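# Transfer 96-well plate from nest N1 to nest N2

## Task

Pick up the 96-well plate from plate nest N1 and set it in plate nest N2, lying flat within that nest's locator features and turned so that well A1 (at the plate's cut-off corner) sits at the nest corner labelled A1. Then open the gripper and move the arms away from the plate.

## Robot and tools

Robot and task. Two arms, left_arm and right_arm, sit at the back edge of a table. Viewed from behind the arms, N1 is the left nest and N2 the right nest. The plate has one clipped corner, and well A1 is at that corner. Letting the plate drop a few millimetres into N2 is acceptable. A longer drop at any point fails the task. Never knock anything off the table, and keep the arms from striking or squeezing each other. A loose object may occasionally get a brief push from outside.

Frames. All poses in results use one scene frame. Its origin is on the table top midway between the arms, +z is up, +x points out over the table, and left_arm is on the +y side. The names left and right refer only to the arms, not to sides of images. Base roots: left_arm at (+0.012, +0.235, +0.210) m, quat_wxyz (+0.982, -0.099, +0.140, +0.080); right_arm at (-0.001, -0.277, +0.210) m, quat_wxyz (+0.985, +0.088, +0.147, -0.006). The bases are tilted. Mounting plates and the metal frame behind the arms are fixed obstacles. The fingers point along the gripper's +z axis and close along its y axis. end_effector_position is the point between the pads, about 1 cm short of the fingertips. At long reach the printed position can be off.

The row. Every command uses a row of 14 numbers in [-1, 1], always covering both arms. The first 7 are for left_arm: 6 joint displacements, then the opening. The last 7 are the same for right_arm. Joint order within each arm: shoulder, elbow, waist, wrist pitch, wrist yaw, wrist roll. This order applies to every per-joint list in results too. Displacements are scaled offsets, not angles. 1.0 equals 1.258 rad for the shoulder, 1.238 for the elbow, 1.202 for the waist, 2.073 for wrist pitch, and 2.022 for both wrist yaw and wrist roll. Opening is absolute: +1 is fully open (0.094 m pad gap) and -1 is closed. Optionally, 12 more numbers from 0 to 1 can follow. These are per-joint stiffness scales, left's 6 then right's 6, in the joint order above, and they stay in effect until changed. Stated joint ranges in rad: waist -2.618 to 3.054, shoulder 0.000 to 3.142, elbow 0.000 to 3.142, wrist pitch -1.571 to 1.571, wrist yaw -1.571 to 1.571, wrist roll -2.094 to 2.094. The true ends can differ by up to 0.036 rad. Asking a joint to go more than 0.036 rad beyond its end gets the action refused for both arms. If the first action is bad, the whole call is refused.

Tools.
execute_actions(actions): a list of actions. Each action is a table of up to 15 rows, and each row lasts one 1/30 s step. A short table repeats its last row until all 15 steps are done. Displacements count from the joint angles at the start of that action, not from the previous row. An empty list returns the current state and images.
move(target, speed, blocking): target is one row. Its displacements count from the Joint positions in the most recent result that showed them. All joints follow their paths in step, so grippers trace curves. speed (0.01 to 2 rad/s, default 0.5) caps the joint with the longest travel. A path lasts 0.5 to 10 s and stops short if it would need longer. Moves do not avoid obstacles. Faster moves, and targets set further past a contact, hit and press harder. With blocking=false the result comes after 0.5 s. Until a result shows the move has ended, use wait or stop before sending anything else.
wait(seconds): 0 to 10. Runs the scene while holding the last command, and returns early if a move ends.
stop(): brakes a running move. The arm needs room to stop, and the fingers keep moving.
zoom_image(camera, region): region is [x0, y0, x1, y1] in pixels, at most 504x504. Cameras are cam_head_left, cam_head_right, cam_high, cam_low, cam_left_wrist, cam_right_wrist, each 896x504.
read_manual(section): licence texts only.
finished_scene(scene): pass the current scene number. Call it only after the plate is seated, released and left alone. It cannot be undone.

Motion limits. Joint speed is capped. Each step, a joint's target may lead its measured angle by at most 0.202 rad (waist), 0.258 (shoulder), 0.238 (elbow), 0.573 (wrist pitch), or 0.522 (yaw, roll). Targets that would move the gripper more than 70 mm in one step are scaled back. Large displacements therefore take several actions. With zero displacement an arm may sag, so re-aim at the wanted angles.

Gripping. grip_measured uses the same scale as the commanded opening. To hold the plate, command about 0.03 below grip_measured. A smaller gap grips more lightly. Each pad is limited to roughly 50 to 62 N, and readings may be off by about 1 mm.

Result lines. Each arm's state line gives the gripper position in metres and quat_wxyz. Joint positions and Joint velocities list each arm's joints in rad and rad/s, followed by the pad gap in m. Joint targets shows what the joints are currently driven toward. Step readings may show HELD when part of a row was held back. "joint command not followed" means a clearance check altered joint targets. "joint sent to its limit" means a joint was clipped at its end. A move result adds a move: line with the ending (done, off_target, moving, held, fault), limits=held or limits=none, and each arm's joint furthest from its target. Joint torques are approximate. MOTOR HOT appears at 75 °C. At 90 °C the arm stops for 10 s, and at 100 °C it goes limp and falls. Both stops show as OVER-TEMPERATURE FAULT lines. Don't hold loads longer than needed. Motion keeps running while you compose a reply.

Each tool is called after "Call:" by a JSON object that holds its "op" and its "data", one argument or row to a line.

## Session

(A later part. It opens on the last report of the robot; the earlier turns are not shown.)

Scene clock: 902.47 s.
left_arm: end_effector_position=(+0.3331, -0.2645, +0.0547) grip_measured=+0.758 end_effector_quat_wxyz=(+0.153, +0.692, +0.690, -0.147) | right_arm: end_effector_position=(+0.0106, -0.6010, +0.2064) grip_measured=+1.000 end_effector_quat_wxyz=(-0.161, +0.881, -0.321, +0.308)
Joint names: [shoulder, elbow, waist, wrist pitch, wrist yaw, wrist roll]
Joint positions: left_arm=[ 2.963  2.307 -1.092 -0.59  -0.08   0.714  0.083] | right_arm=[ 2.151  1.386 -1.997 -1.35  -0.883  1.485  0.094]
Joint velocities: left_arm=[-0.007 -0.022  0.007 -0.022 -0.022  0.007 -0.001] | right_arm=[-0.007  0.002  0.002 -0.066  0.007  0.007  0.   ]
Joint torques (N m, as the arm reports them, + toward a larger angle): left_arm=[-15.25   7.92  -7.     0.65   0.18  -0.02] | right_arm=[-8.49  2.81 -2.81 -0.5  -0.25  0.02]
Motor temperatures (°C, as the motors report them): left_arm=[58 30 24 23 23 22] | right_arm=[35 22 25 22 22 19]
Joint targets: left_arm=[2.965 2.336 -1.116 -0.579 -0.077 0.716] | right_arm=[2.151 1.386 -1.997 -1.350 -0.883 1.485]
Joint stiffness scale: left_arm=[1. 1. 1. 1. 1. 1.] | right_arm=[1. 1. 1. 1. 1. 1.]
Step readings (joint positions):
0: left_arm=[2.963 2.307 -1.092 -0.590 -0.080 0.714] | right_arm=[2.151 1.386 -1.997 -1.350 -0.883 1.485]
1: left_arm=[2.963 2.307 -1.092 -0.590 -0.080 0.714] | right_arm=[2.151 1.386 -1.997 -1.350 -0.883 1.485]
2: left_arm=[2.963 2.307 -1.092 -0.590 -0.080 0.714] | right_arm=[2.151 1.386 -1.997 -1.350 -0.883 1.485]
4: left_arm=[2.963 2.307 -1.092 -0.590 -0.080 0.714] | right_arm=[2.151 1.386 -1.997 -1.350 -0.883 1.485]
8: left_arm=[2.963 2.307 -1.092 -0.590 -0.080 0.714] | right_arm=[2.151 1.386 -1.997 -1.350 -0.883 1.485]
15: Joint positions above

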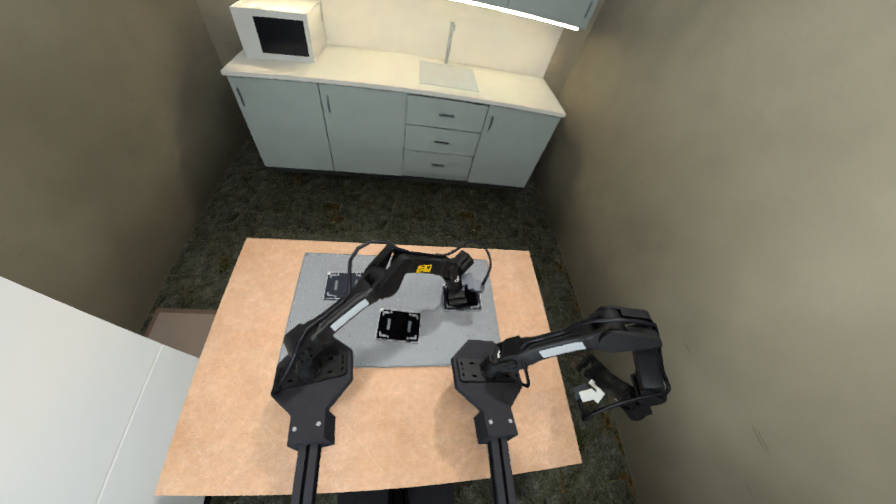

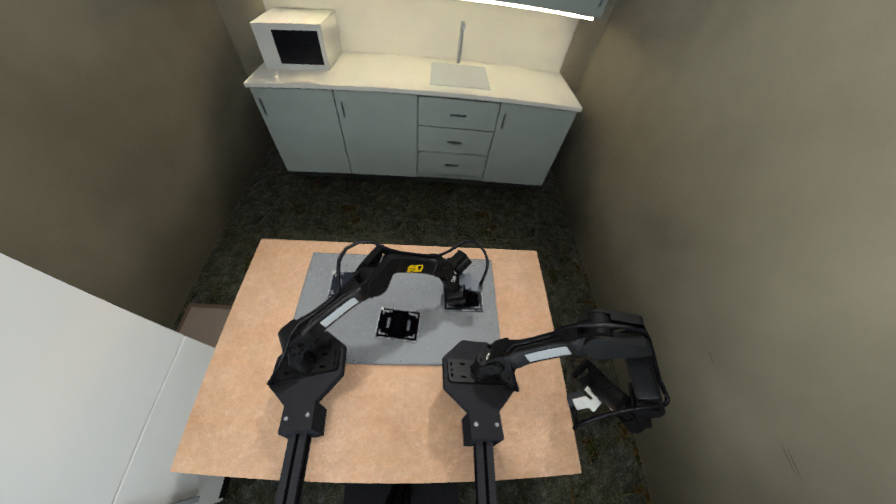

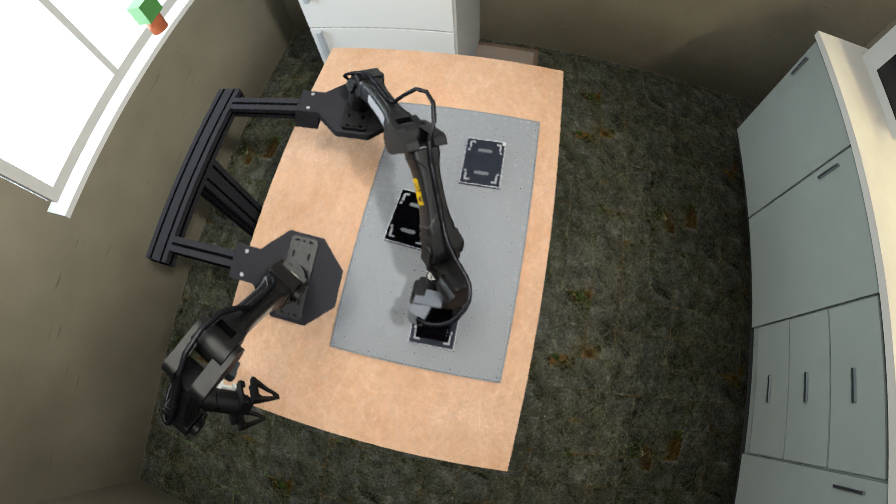

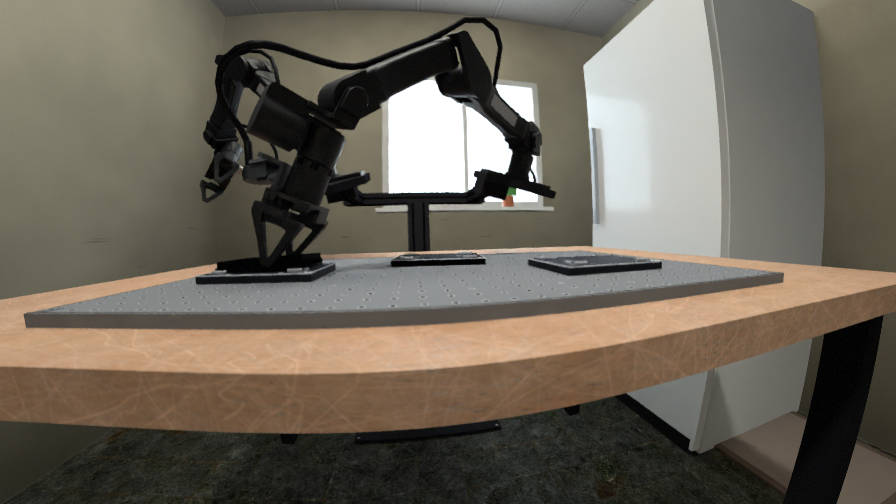

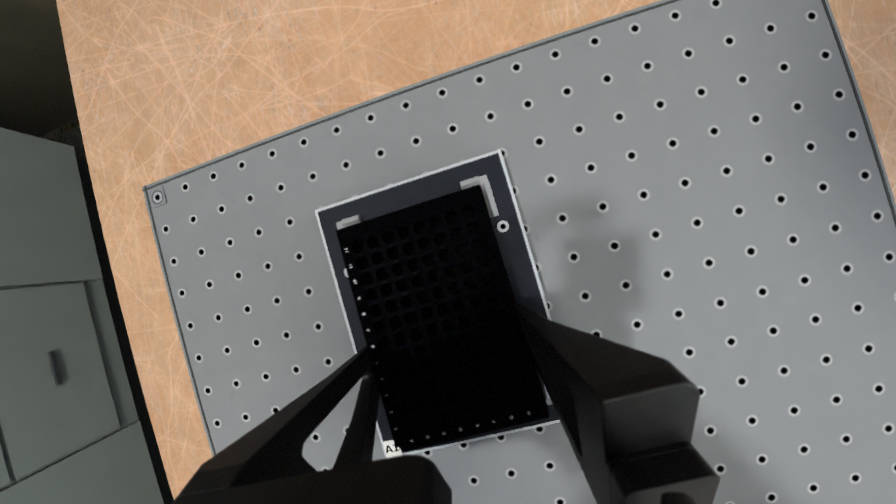

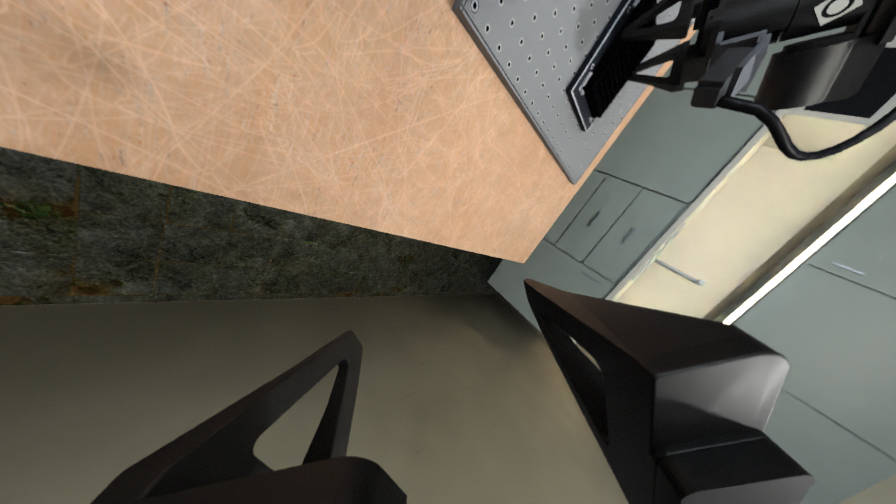

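Call:
{"op": "execute_actions", "data": {
  "actions": [
    [[0.0016,0.0234,-0.010,0.0053,0.0015,0.001,0.74,0,0,0,0,0,0,1],[0.0016,0.0234,-0.006,0.0053,0.0015,0.001,0.75,0,0,0,0,0,0,1],[0.0016,0.0234,-0.004,0.0053,0.0015,0.001,0.76,0,0,0,0,0,0,1],[0.0016,0.0234,-0.004,0.0053,0.0015,0.001,0.77,0,0,0,0,0,0,1],[0.0016,0.0234,-0.004,0.0053,0.0015,0.001,0.78,0,0,0,0,0,0,1],[0.0016,0.0234,-0.004,0.0053,0.0015,0.001,0.80,0,0,0,0,0,0,1],[0.0016,0.0234,-0.004,0.0053,0.0015,0.001,0.82,0,0,0,0,0,0,1],[0.0016,0.0234,-0.004,0.0053,0.0015,0.001,0.85,0,0,0,0,0,0,1],[0.0016,0.0234,-0.004,0.0053,0.0015,0.001,0.88,0,0,0,0,0,0,1],[0.0016,0.0234,-0.004,0.0053,0.0015,0.001,0.92,0,0,0,0,0,0,1],[0.0016,0.0234,-0.004,0.0053,0.0015,0.001,1,0,0,0,0,0,0,1]]
  ]
}}

Call:
{"op": "zoom_image", "data": {
  "camera": "cam_left_wrist",
  "region": [300, 150, 650, 470]
}}

Call:
{"op": "zoom_image", "data": {
  "camera": "cam_low",
  "region": [190, 230, 350, 290]
}}

Scene clock: 929.87 s.
left_arm: end_effector_position=(+0.3331, -0.2646, +0.0548) grip_measured=+1.000 end_effector_quat_wxyz=(+0.153, +0.692, +0.690, -0.147) | right_arm: end_effector_position=(+0.0106, -0.6010, +0.2064) grip_measured=+1.000 end_effector_quat_wxyz=(-0.161, +0.881, -0.321, +0.308)
Joint names: [shoulder, elbow, waist, wrist pitch, wrist yaw, wrist roll]
Joint positions: left_arm=[ 2.963  2.307 -1.092 -0.59  -0.08   0.714  0.094] | right_arm=[ 2.151  1.386 -1.997 -1.35  -0.883  1.485  0.094]
Joint velocities: left_arm=[-0.012  0.002  0.027  0.051 -0.051  0.007  0.   ] | right_arm=[-0.007  0.007  0.007 -0.037 -0.022 -0.007  0.   ]
Joint torques (N m, as the arm reports them, + toward a larger angle): left_arm=[-15.22   7.96  -5.44   0.66   0.18  -0.02] | right_arm=[-8.47  2.77 -2.78 -0.5  -0.25  0.03]
Motor temperatures (°C, as the motors report them): left_arm=[58 31 25 23 23 22] | right_arm=[35 22 25 22 22 19]
Joint targets: left_arm=[2.965 2.336 -1.097 -0.579 -0.077 0.716] | right_arm=[2.151 1.386 -1.997 -1.350 -0.883 1.485]
Joint stiffness scale: left_arm=[1. 1. 1. 1. 1. 1.] | right_arm=[1. 1. 1. 1. 1. 1.]
Step readings (joint positions):
0: left_arm=[2.963 2.307 -1.092 -0.590 -0.080 0.714] | right_arm=[2.151 1.386 -1.997 -1.350 -0.883 1.485]
1: left_arm=[2.963 2.307 -1.092 -0.590 -0.080 0.714] | right_arm=[2.151 1.386 -1.997 -1.350 -0.883 1.485]
2: left_arm=[2.963 2.307 -1.092 -0.590 -0.080 0.714] | right_arm=[2.151 1.386 -1.997 -1.350 -0.883 1.485]
4: left_arm=[2.963 2.307 -1.092 -0.590 -0.080 0.714] | right_arm=[2.151 1.386 -1.997 -1.350 -0.883 1.485]
8: left_arm=[2.963 2.307 -1.092 -0.590 -0.080 0.714] | right_arm=[2.151 1.386 -1.997 -1.350 -0.883 1.485]
15: Joint positions above

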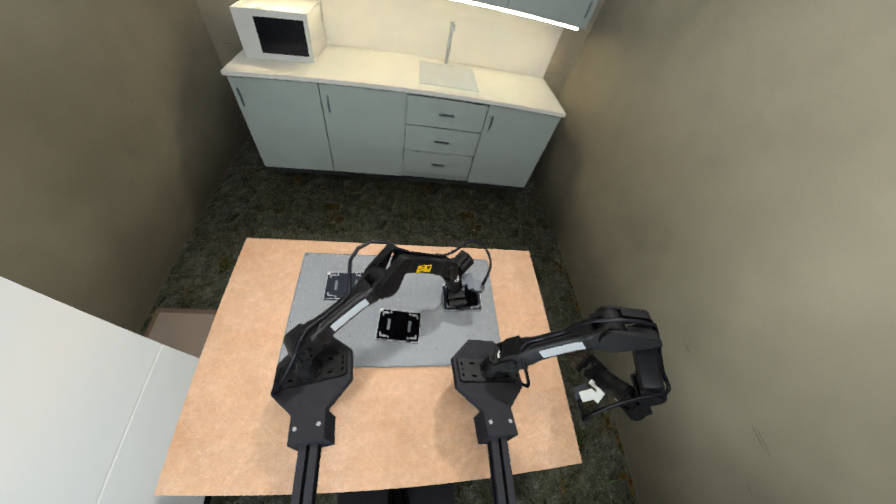

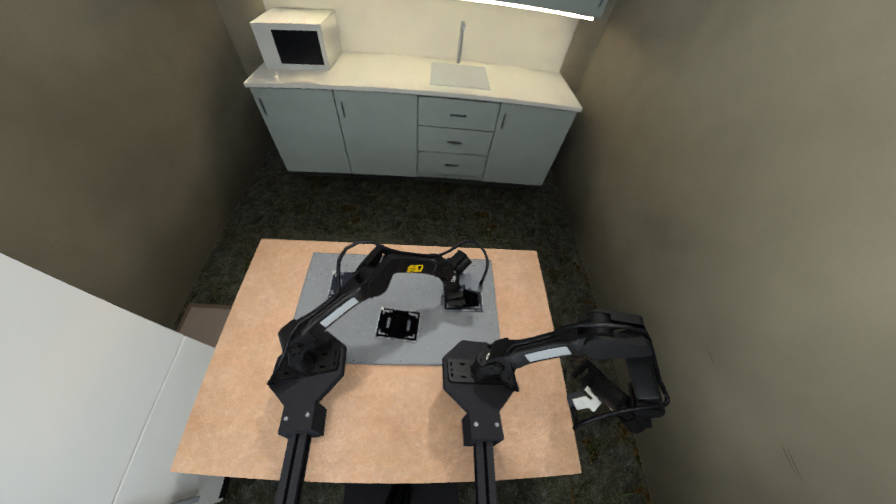

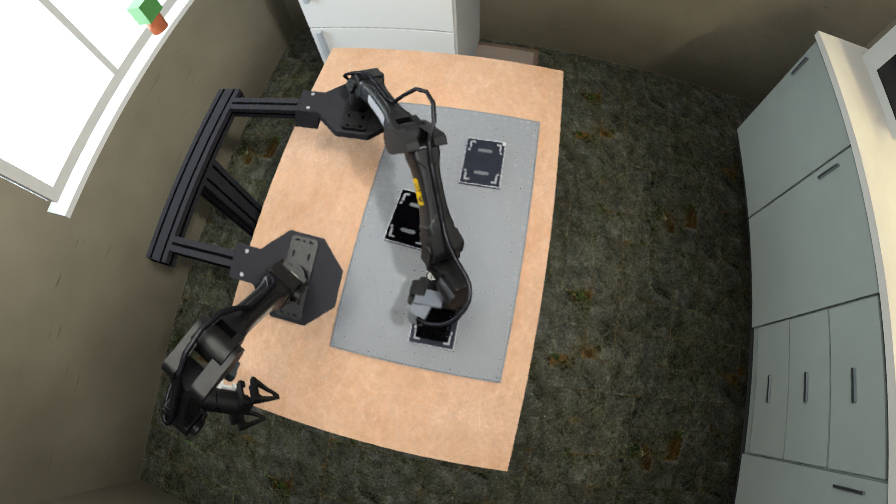

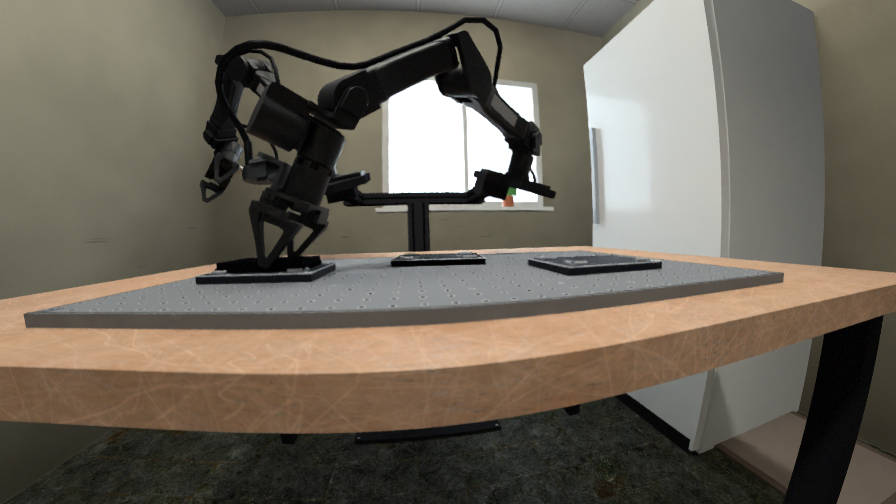

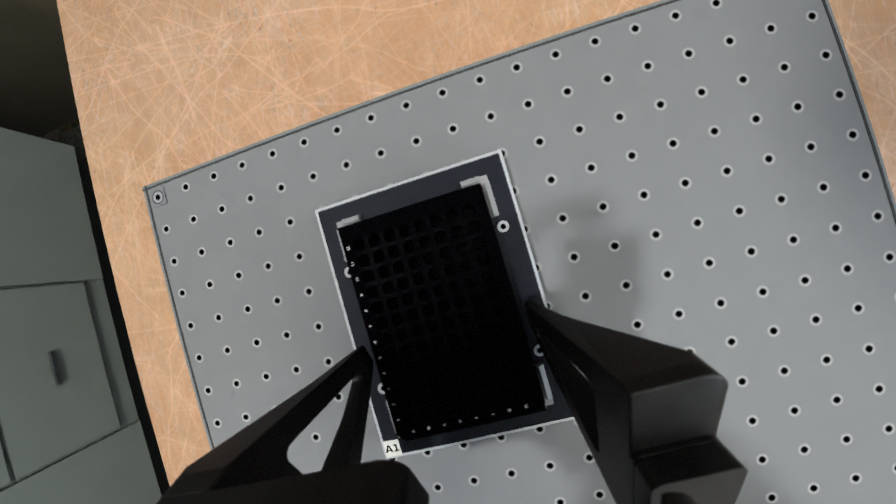

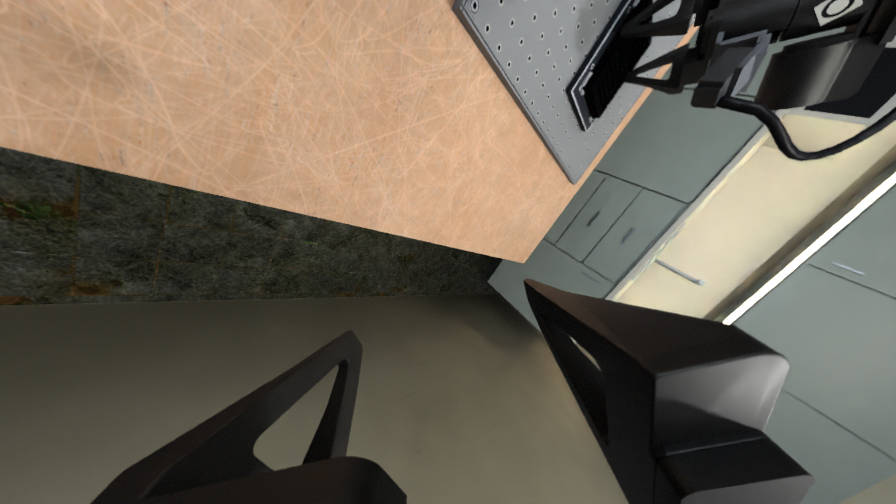

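Region (300, 150, 650, 470) of cam_left_wrist's 896x504 image, scaled by 1.440, with more detail than that image has; it fills the top 461 rows of this view, and the rest is white.

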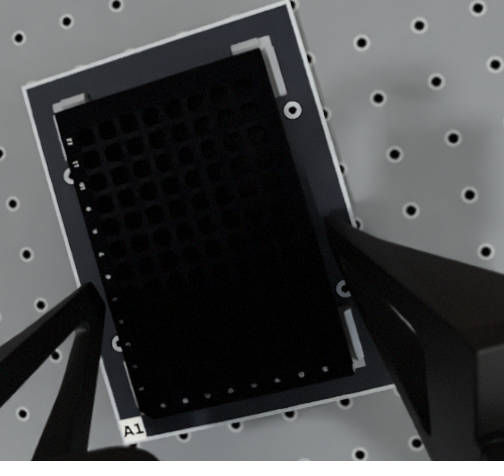

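Region (190, 230, 350, 290) of cam_low's 896x504 image, scaled by 3.150, with more detail than that image has; it fills the top 189 rows of this view, and the rest is white.

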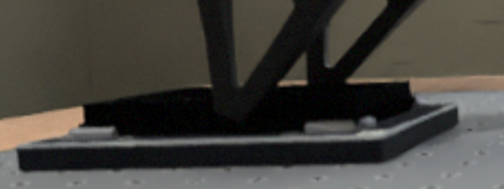

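Call:
{"op": "execute_actions", "data": {
  "actions": []
}}

Scene clock: 946.83 s.
left_arm: end_effector_position=(+0.3331, -0.2646, +0.0548) grip_measured=+1.000 end_effector_quat_wxyz=(+0.153, +0.692, +0.690, -0.147) | right_arm: end_effector_position=(+0.0106, -0.6010, +0.2064) grip_measured=+1.000 end_effector_quat_wxyz=(-0.161, +0.881, -0.321, +0.308)
Joint names: [shoulder, elbow, waist, wrist pitch, wrist yaw, wrist roll]
Joint positions: left_arm=[ 2.963  2.307 -1.092 -0.59  -0.08   0.714  0.094] | right_arm=[ 2.151  1.386 -1.997 -1.35  -0.883  1.485  0.094]
Joint velocities: left_arm=[-0.012 -0.002 -0.002 -0.022  0.022  0.095  0.   ] | right_arm=[ 0.022 -0.007 -0.012 -0.037  0.007 -0.037  0.   ]
Joint torques (N m, as the arm reports them, + toward a larger angle): left_arm=[-15.25   7.92  -5.44   0.65   0.18  -0.02] | right_arm=[-8.45  2.78 -2.78 -0.51 -0.24  0.02]
Motor temperatures (°C, as the motors report them): left_arm=[59 31 25 23 23 22] | right_arm=[35 22 25 22 22 19]
Joint targets: left_arm=[2.965 2.336 -1.097 -0.579 -0.077 0.716] | right_arm=[2.151 1.386 -1.997 -1.350 -0.883 1.485]
Joint stiffness scale: left_arm=[1. 1. 1. 1. 1. 1.] | right_arm=[1. 1. 1. 1. 1. 1.]

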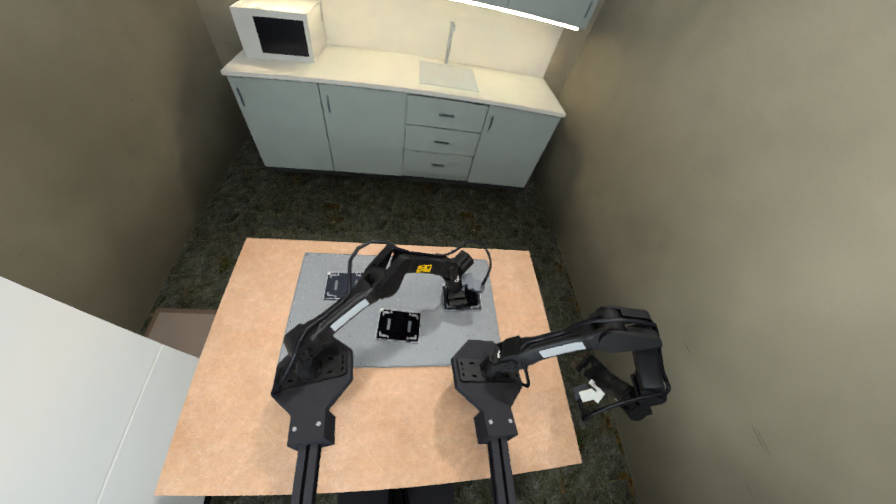

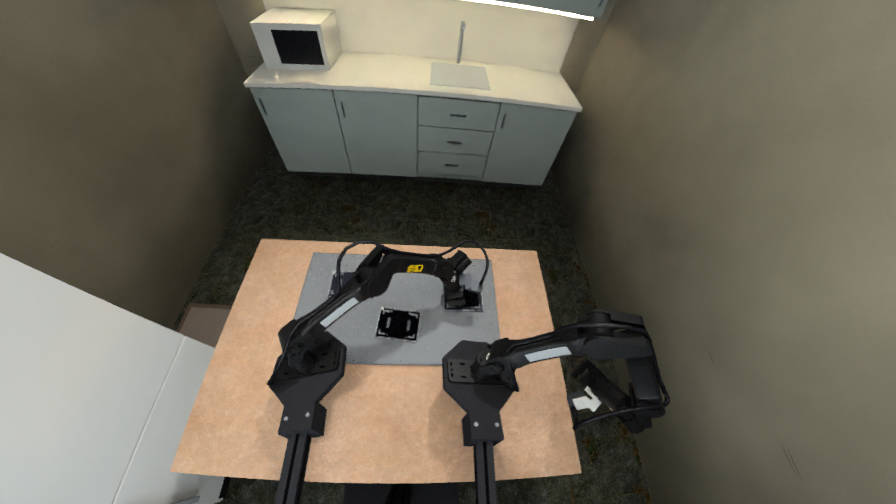

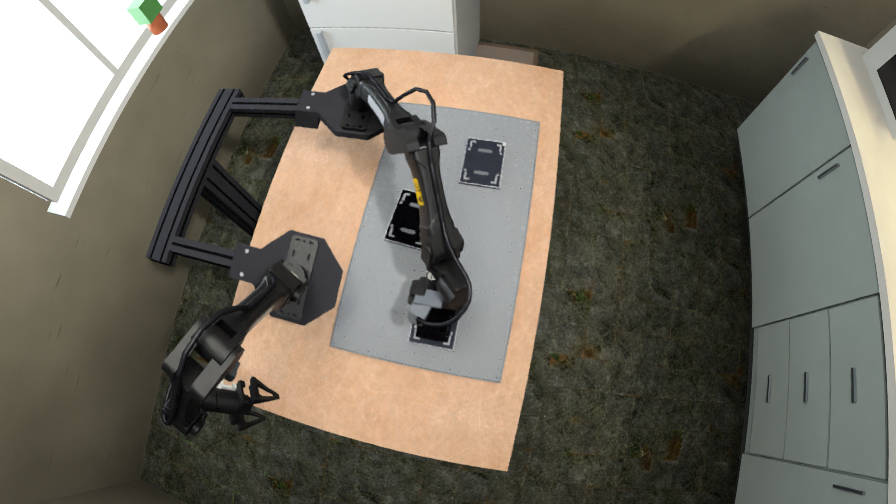

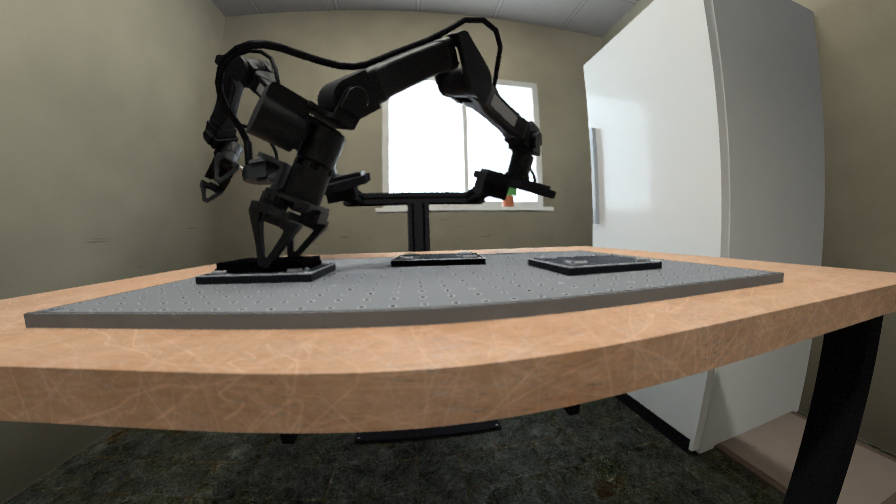

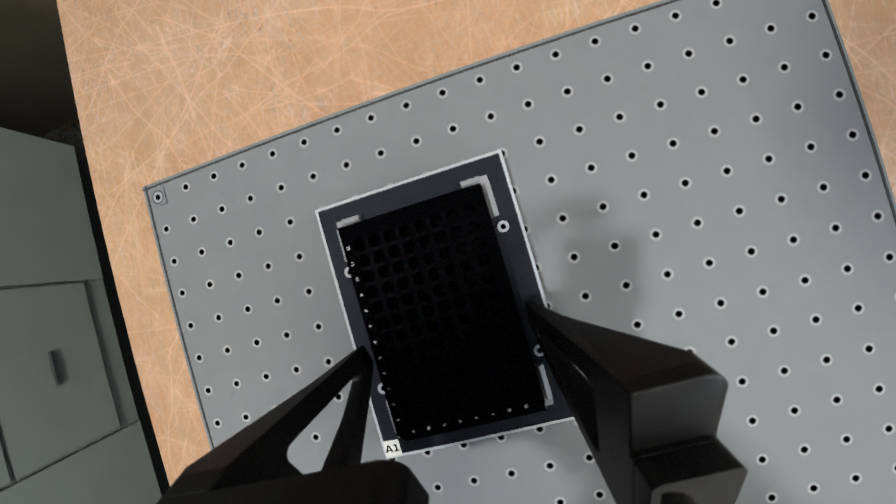

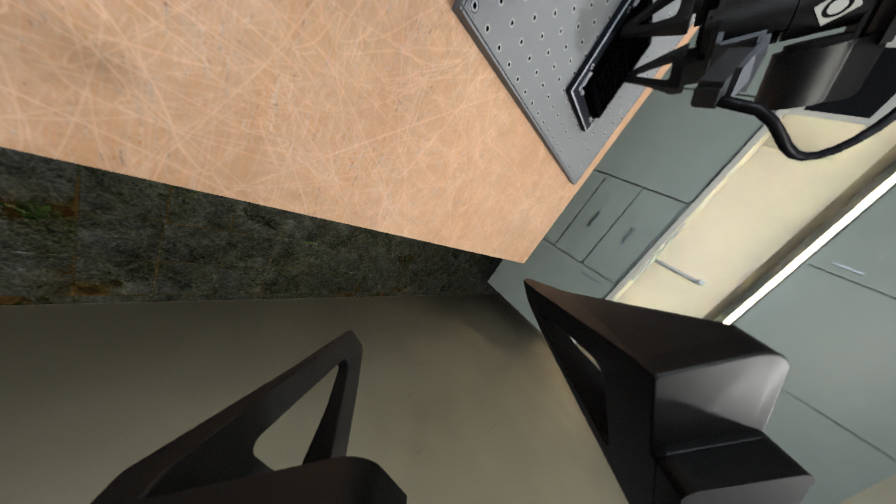

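Call:
{"op": "execute_actions", "data": {
  "actions": [
    [[-0.004,0.0234,-0.004,0.005,0.0015,0.001,1,0,0,0,0,0,0,1],[-0.010,0.0234,-0.004,0.005,0.0015,0.001,1,0,0,0,0,0,0,1],[-0.016,0.0234,-0.004,0.005,0.0015,0.001,1,0,0,0,0,0,0,1],[-0.022,0.0234,-0.004,0.005,0.0015,0.001,1,0,0,0,0,0,0,1],[-0.027,0.0234,-0.004,0.005,0.0015,0.001,1,0,0,0,0,0,0,1],[-0.032,0.0234,-0.004,0.005,0.0015,0.001,1,0,0,0,0,0,0,1],[-0.037,0.0234,-0.004,0.005,0.0015,0.001,1,0,0,0,0,0,0,1],[-0.042,0.0234,-0.004,0.005,0.0015,0.001,1,0,0,0,0,0,0,1],[-0.047,0.0234,-0.004,0.005,0.0015,0.001,1,0,0,0,0,0,0,1],[-0.052,0.0234,-0.004,0.005,0.0015,0.001,1,0,0,0,0,0,0,1],[-0.057,0.0234,-0.004,0.005,0.0015,0.001,1,0,0,0,0,0,0,1],[-0.062,0.0234,-0.004,0.005,0.0015,0.001,1,0,0,0,0,0,0,1],[-0.066,0.0234,-0.004,0.005,0.0015,0.001,1,0,0,0,0,0,0,1],[-0.070,0.0234,-0.004,0.005,0.0015,0.001,1,0,0,0,0,0,0,1],[-0.072,0.0234,-0.004,0.005,0.0015,0.001,1,0,0,0,0,0,0,1]]
  ]
}}

Scene clock: 965.67 s.
left_arm: end_effector_position=(+0.3485, -0.2693, +0.0815) grip_measured=+1.000 end_effector_quat_wxyz=(+0.176, +0.685, +0.691, -0.149) | right_arm: end_effector_position=(+0.0106, -0.6010, +0.2064) grip_measured=+1.000 end_effector_quat_wxyz=(-0.161, +0.881, -0.321, +0.308)
Joint names: [shoulder, elbow, waist, wrist pitch, wrist yaw, wrist roll]
Joint positions: left_arm=[ 2.914  2.307 -1.092 -0.59  -0.08   0.714  0.094] | right_arm=[ 2.151  1.386 -1.997 -1.35  -0.883  1.485  0.094]
Joint velocities: left_arm=[-0.237  0.012  0.007 -0.022  0.007 -0.037  0.   ] | right_arm=[-0.022  0.007  0.002  0.066  0.037 -0.022  0.   ]
Joint torques (N m, as the arm reports them, + toward a larger angle): left_arm=[-17.61   8.07  -5.48   0.73   0.18  -0.02] | right_arm=[-8.47  2.75 -2.81 -0.51 -0.25  0.02]
Motor temperatures (°C, as the motors report them): left_arm=[59 31 24 24 23 22] | right_arm=[35 22 25 22 22 19]
Joint targets: left_arm=[2.873 2.336 -1.097 -0.579 -0.077 0.716] | right_arm=[2.151 1.386 -1.997 -1.350 -0.883 1.485]
Joint stiffness scale: left_arm=[1. 1. 1. 1. 1. 1.] | right_arm=[1. 1. 1. 1. 1. 1.]
Step readings (joint positions):
0: left_arm=[2.963 2.307 -1.092 -0.590 -0.080 0.714] | right_arm=[2.151 1.386 -1.997 -1.350 -0.883 1.485]
1: left_arm=[2.963 2.307 -1.092 -0.590 -0.080 0.714] | right_arm=[2.151 1.386 -1.997 -1.350 -0.883 1.485]
2: left_arm=[2.963 2.307 -1.092 -0.590 -0.080 0.714] | right_arm=[2.151 1.386 -1.997 -1.350 -0.883 1.485]
4: left_arm=[2.963 2.307 -1.092 -0.590 -0.080 0.714] | right_arm=[2.151 1.386 -1.997 -1.350 -0.883 1.485]
8: left_arm=[2.959 2.307 -1.092 -0.590 -0.080 0.714] | right_arm=[2.151 1.386 -1.997 -1.350 -0.883 1.485]
15: Joint positions above

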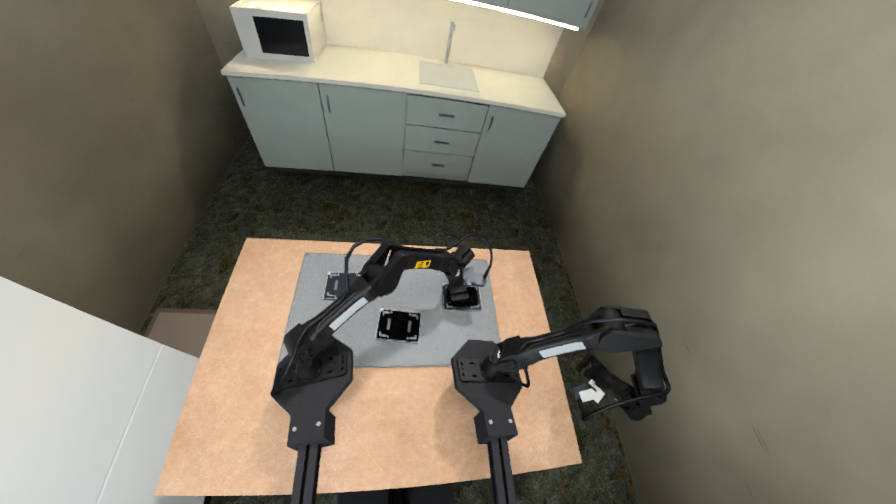

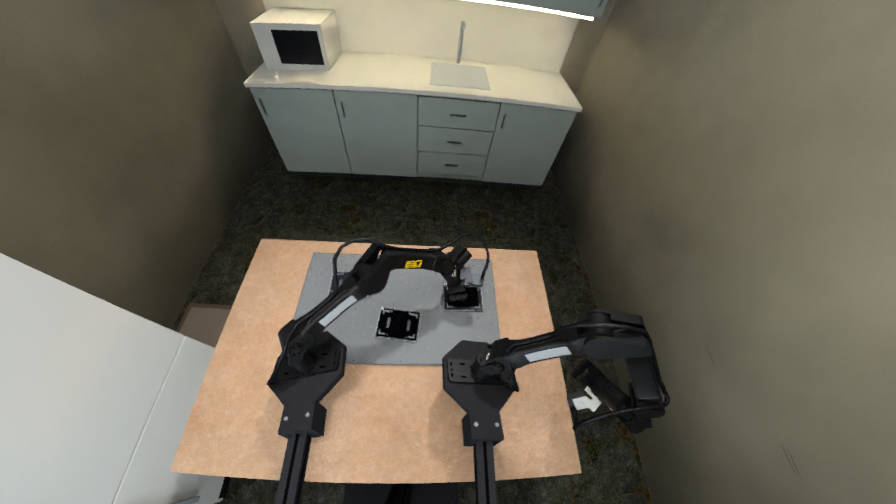

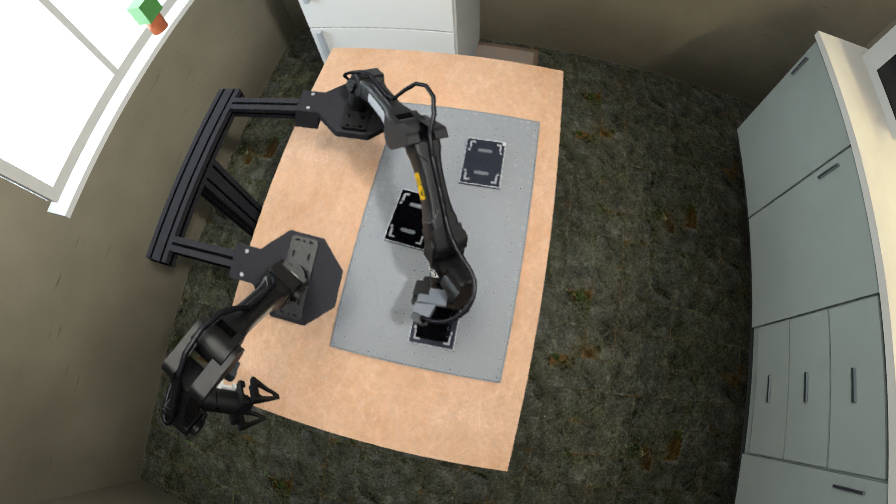

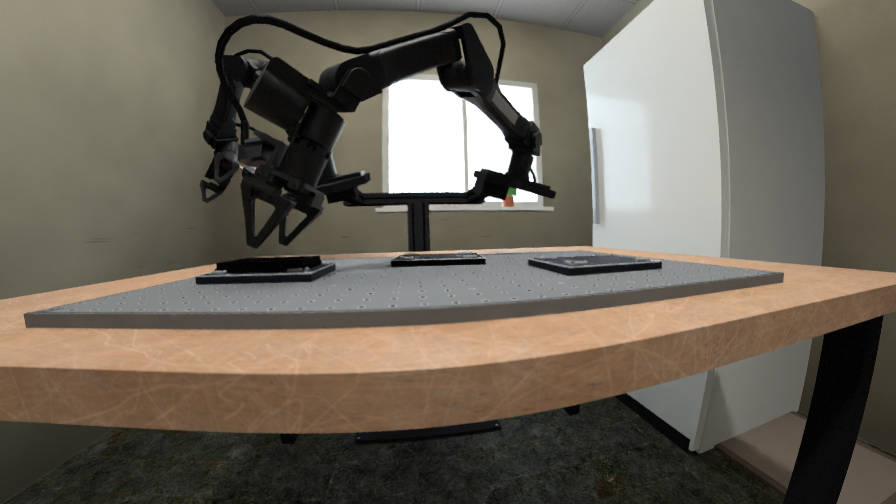

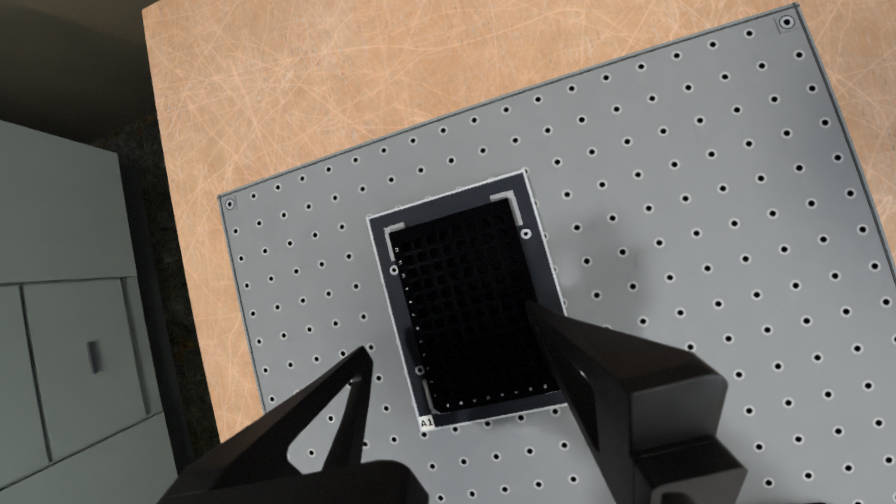

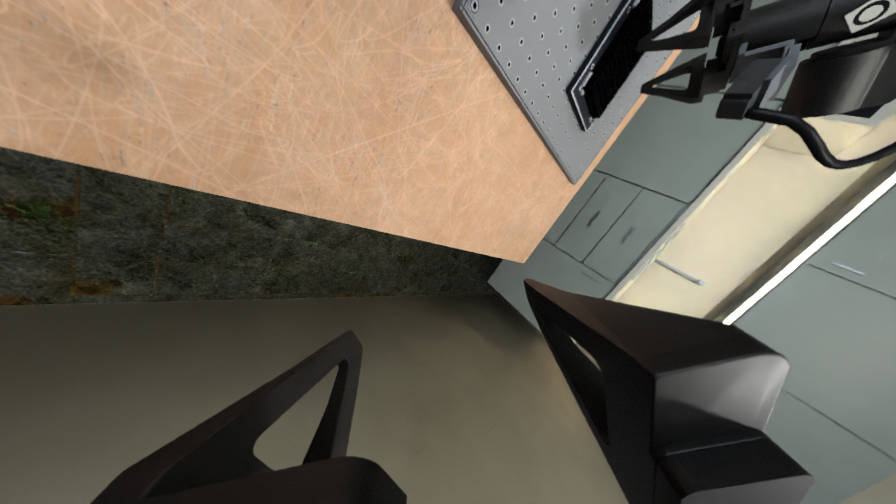

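Call:
{"op": "zoom_image", "data": {
  "camera": "cam_left_wrist",
  "region": [340,150,600,450]
}}

Call:
{"op": "zoom_image", "data": {
  "camera": "cam_low",
  "region": [185,235,350,300]
}}

Region (340, 150, 600, 450) of cam_left_wrist's 896x504 image, scaled by 1.680, with more detail than that image has; it fills the left 437 columns of this view, and the rest is white.

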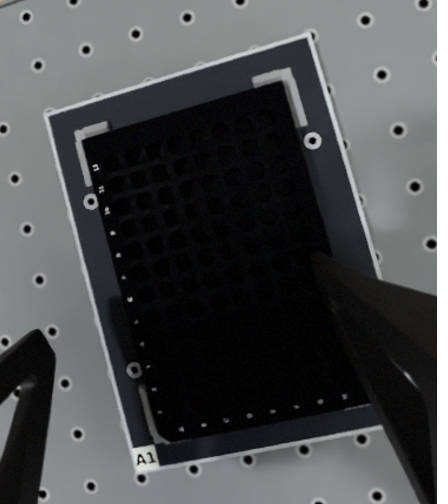

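Region (185, 235, 350, 300) of cam_low's 896x504 image, scaled by 3.055, with more detail than that image has; it fills the top 199 rows of this view, and the rest is white.

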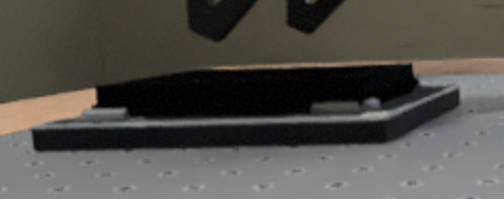

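Call:
{"op": "move", "data": {
  "target": [-0.886,-0.894,0.742,0,0,0,1,0,0,0,0,0,0,1],
  "speed": 0.8
}}

Scene clock: 983.03 s.
left_arm: end_effector_position=(+0.4234, +0.2384, +0.1540) grip_measured=+1.000 end_effector_quat_wxyz=(+0.078, +0.340, +0.936, -0.045) | right_arm: end_effector_position=(+0.0106, -0.6010, +0.2064) grip_measured=+1.000 end_effector_quat_wxyz=(-0.161, +0.881, -0.321, +0.308)
Joint names: [shoulder, elbow, waist, wrist pitch, wrist yaw, wrist roll]
Joint positions: left_arm=[ 1.819  1.214 -0.194 -0.588 -0.086  0.714  0.094] | right_arm=[ 2.151  1.386 -1.997 -1.35  -0.883  1.485  0.094]
Joint velocities: left_arm=[-0.007 -0.012  0.007  0.022 -0.007 -0.037  0.   ] | right_arm=[ 0.002  0.002 -0.022  0.007  0.081  0.022  0.   ]
Joint torques (N m, as the arm reports them, + toward a larger angle): left_arm=[-11.77   3.71  -2.44   0.2    0.13  -0.04] | right_arm=[-8.51  2.75 -2.77 -0.5  -0.25  0.03]
Motor temperatures (°C, as the motors report them): left_arm=[62 31 24 24 23 22] | right_arm=[35 22 25 22 22 19]
Joint targets: left_arm=[1.799 1.200 -0.200 -0.590 -0.080 0.714] | right_arm=[2.151 1.386 -1.997 -1.350 -0.883 1.485]
Joint stiffness scale: left_arm=[1. 1. 1. 1. 1. 1.] | right_arm=[1. 1. 1. 1. 1. 1.]
move: done; limits=none; left_arm: farthest joint: the shoulder, 0.020 radians from its target (1.089 radians at the start); right_arm: farthest joint: the waist, 0.000 radians from its target (0.000 radians at the start)

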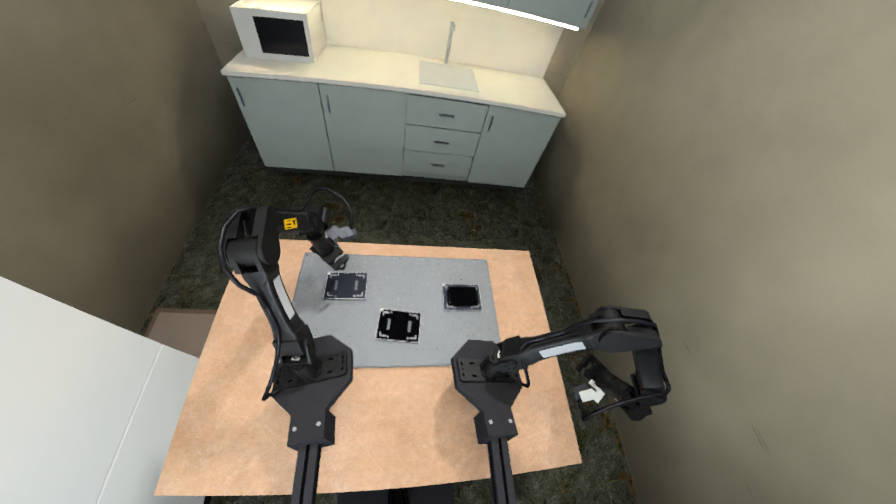

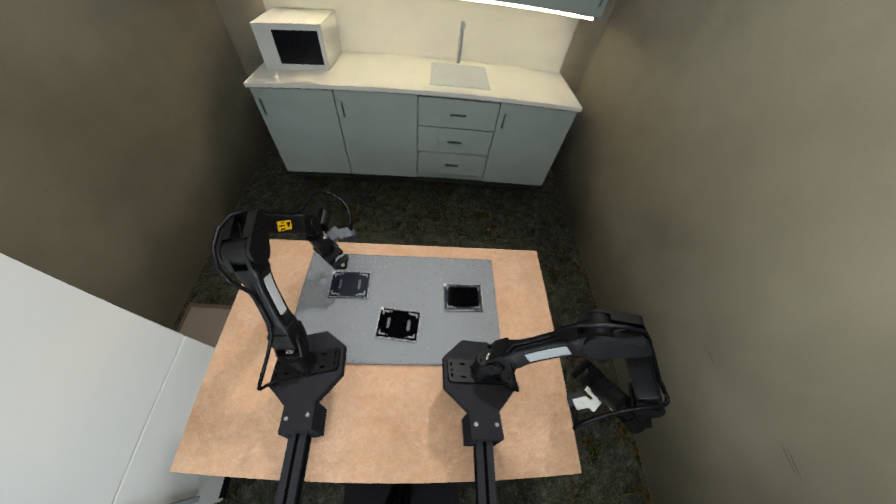

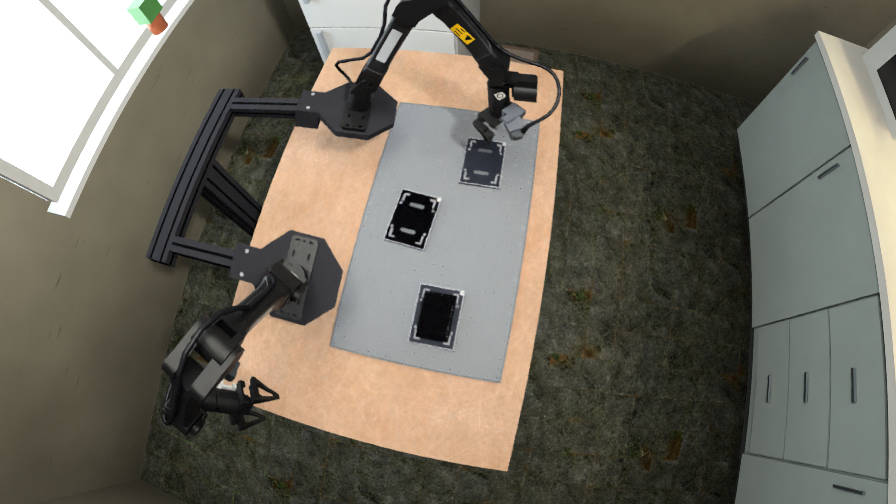

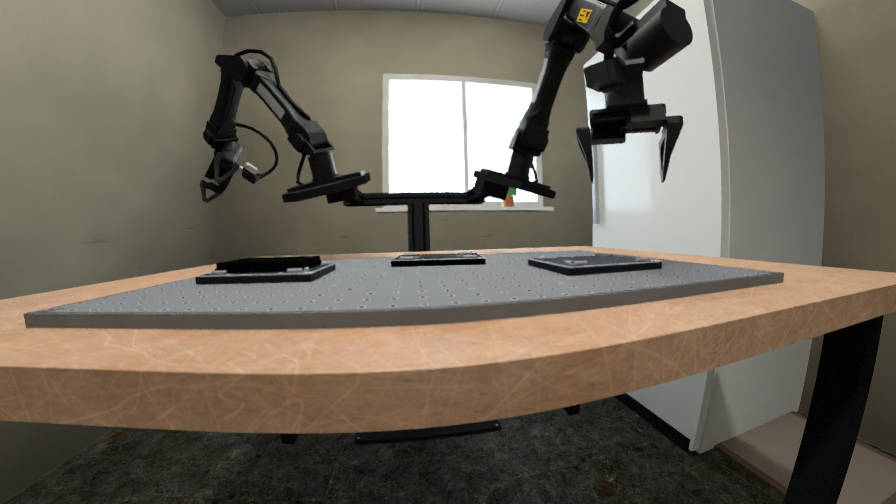

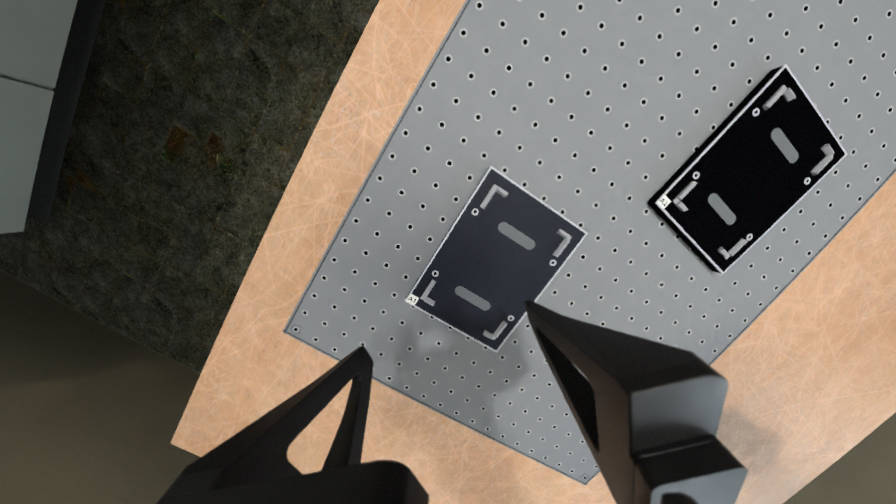

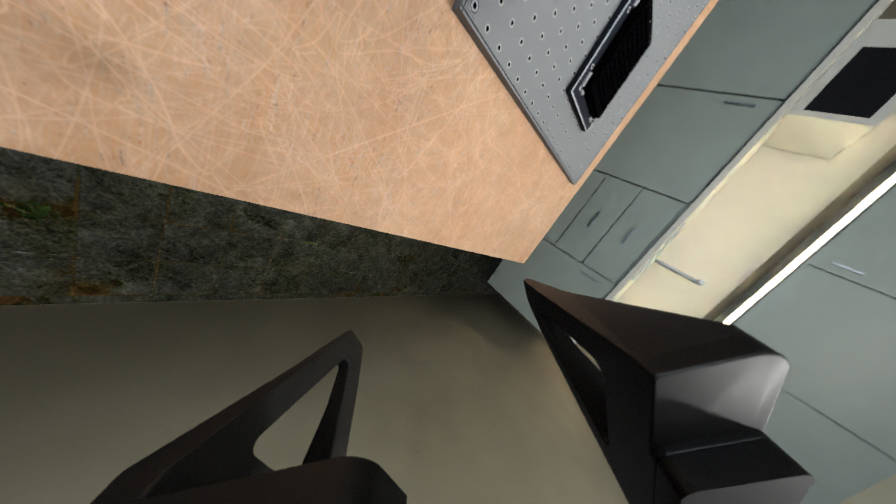

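Call:
{"op": "zoom_image", "data": {
  "camera": "cam_high",
  "region": [370,130,530,370]
}}

Call:
{"op": "zoom_image", "data": {
  "camera": "cam_low",
  "region": [185,235,350,300]
}}

Region (370, 130, 530, 370) of cam_high's 896x504 image, scaled by 2.100, with more detail than that image has.

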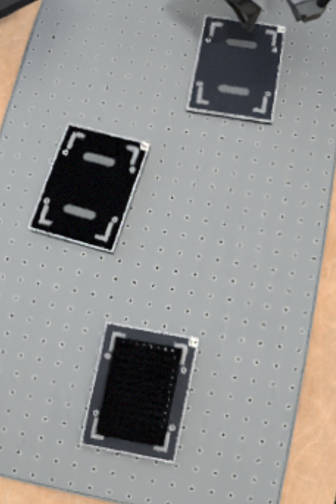

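Region (185, 235, 350, 300) of cam_low's 896x504 image, scaled by 3.055, with more detail than that image has; it fills the top 199 rows of this view, and the rest is white.

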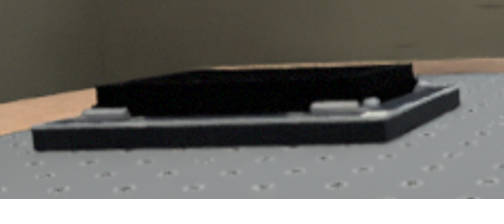

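Call:
{"op": "finished_scene", "data": {
  "scene": 1
}}

The scene is finished: the task was done.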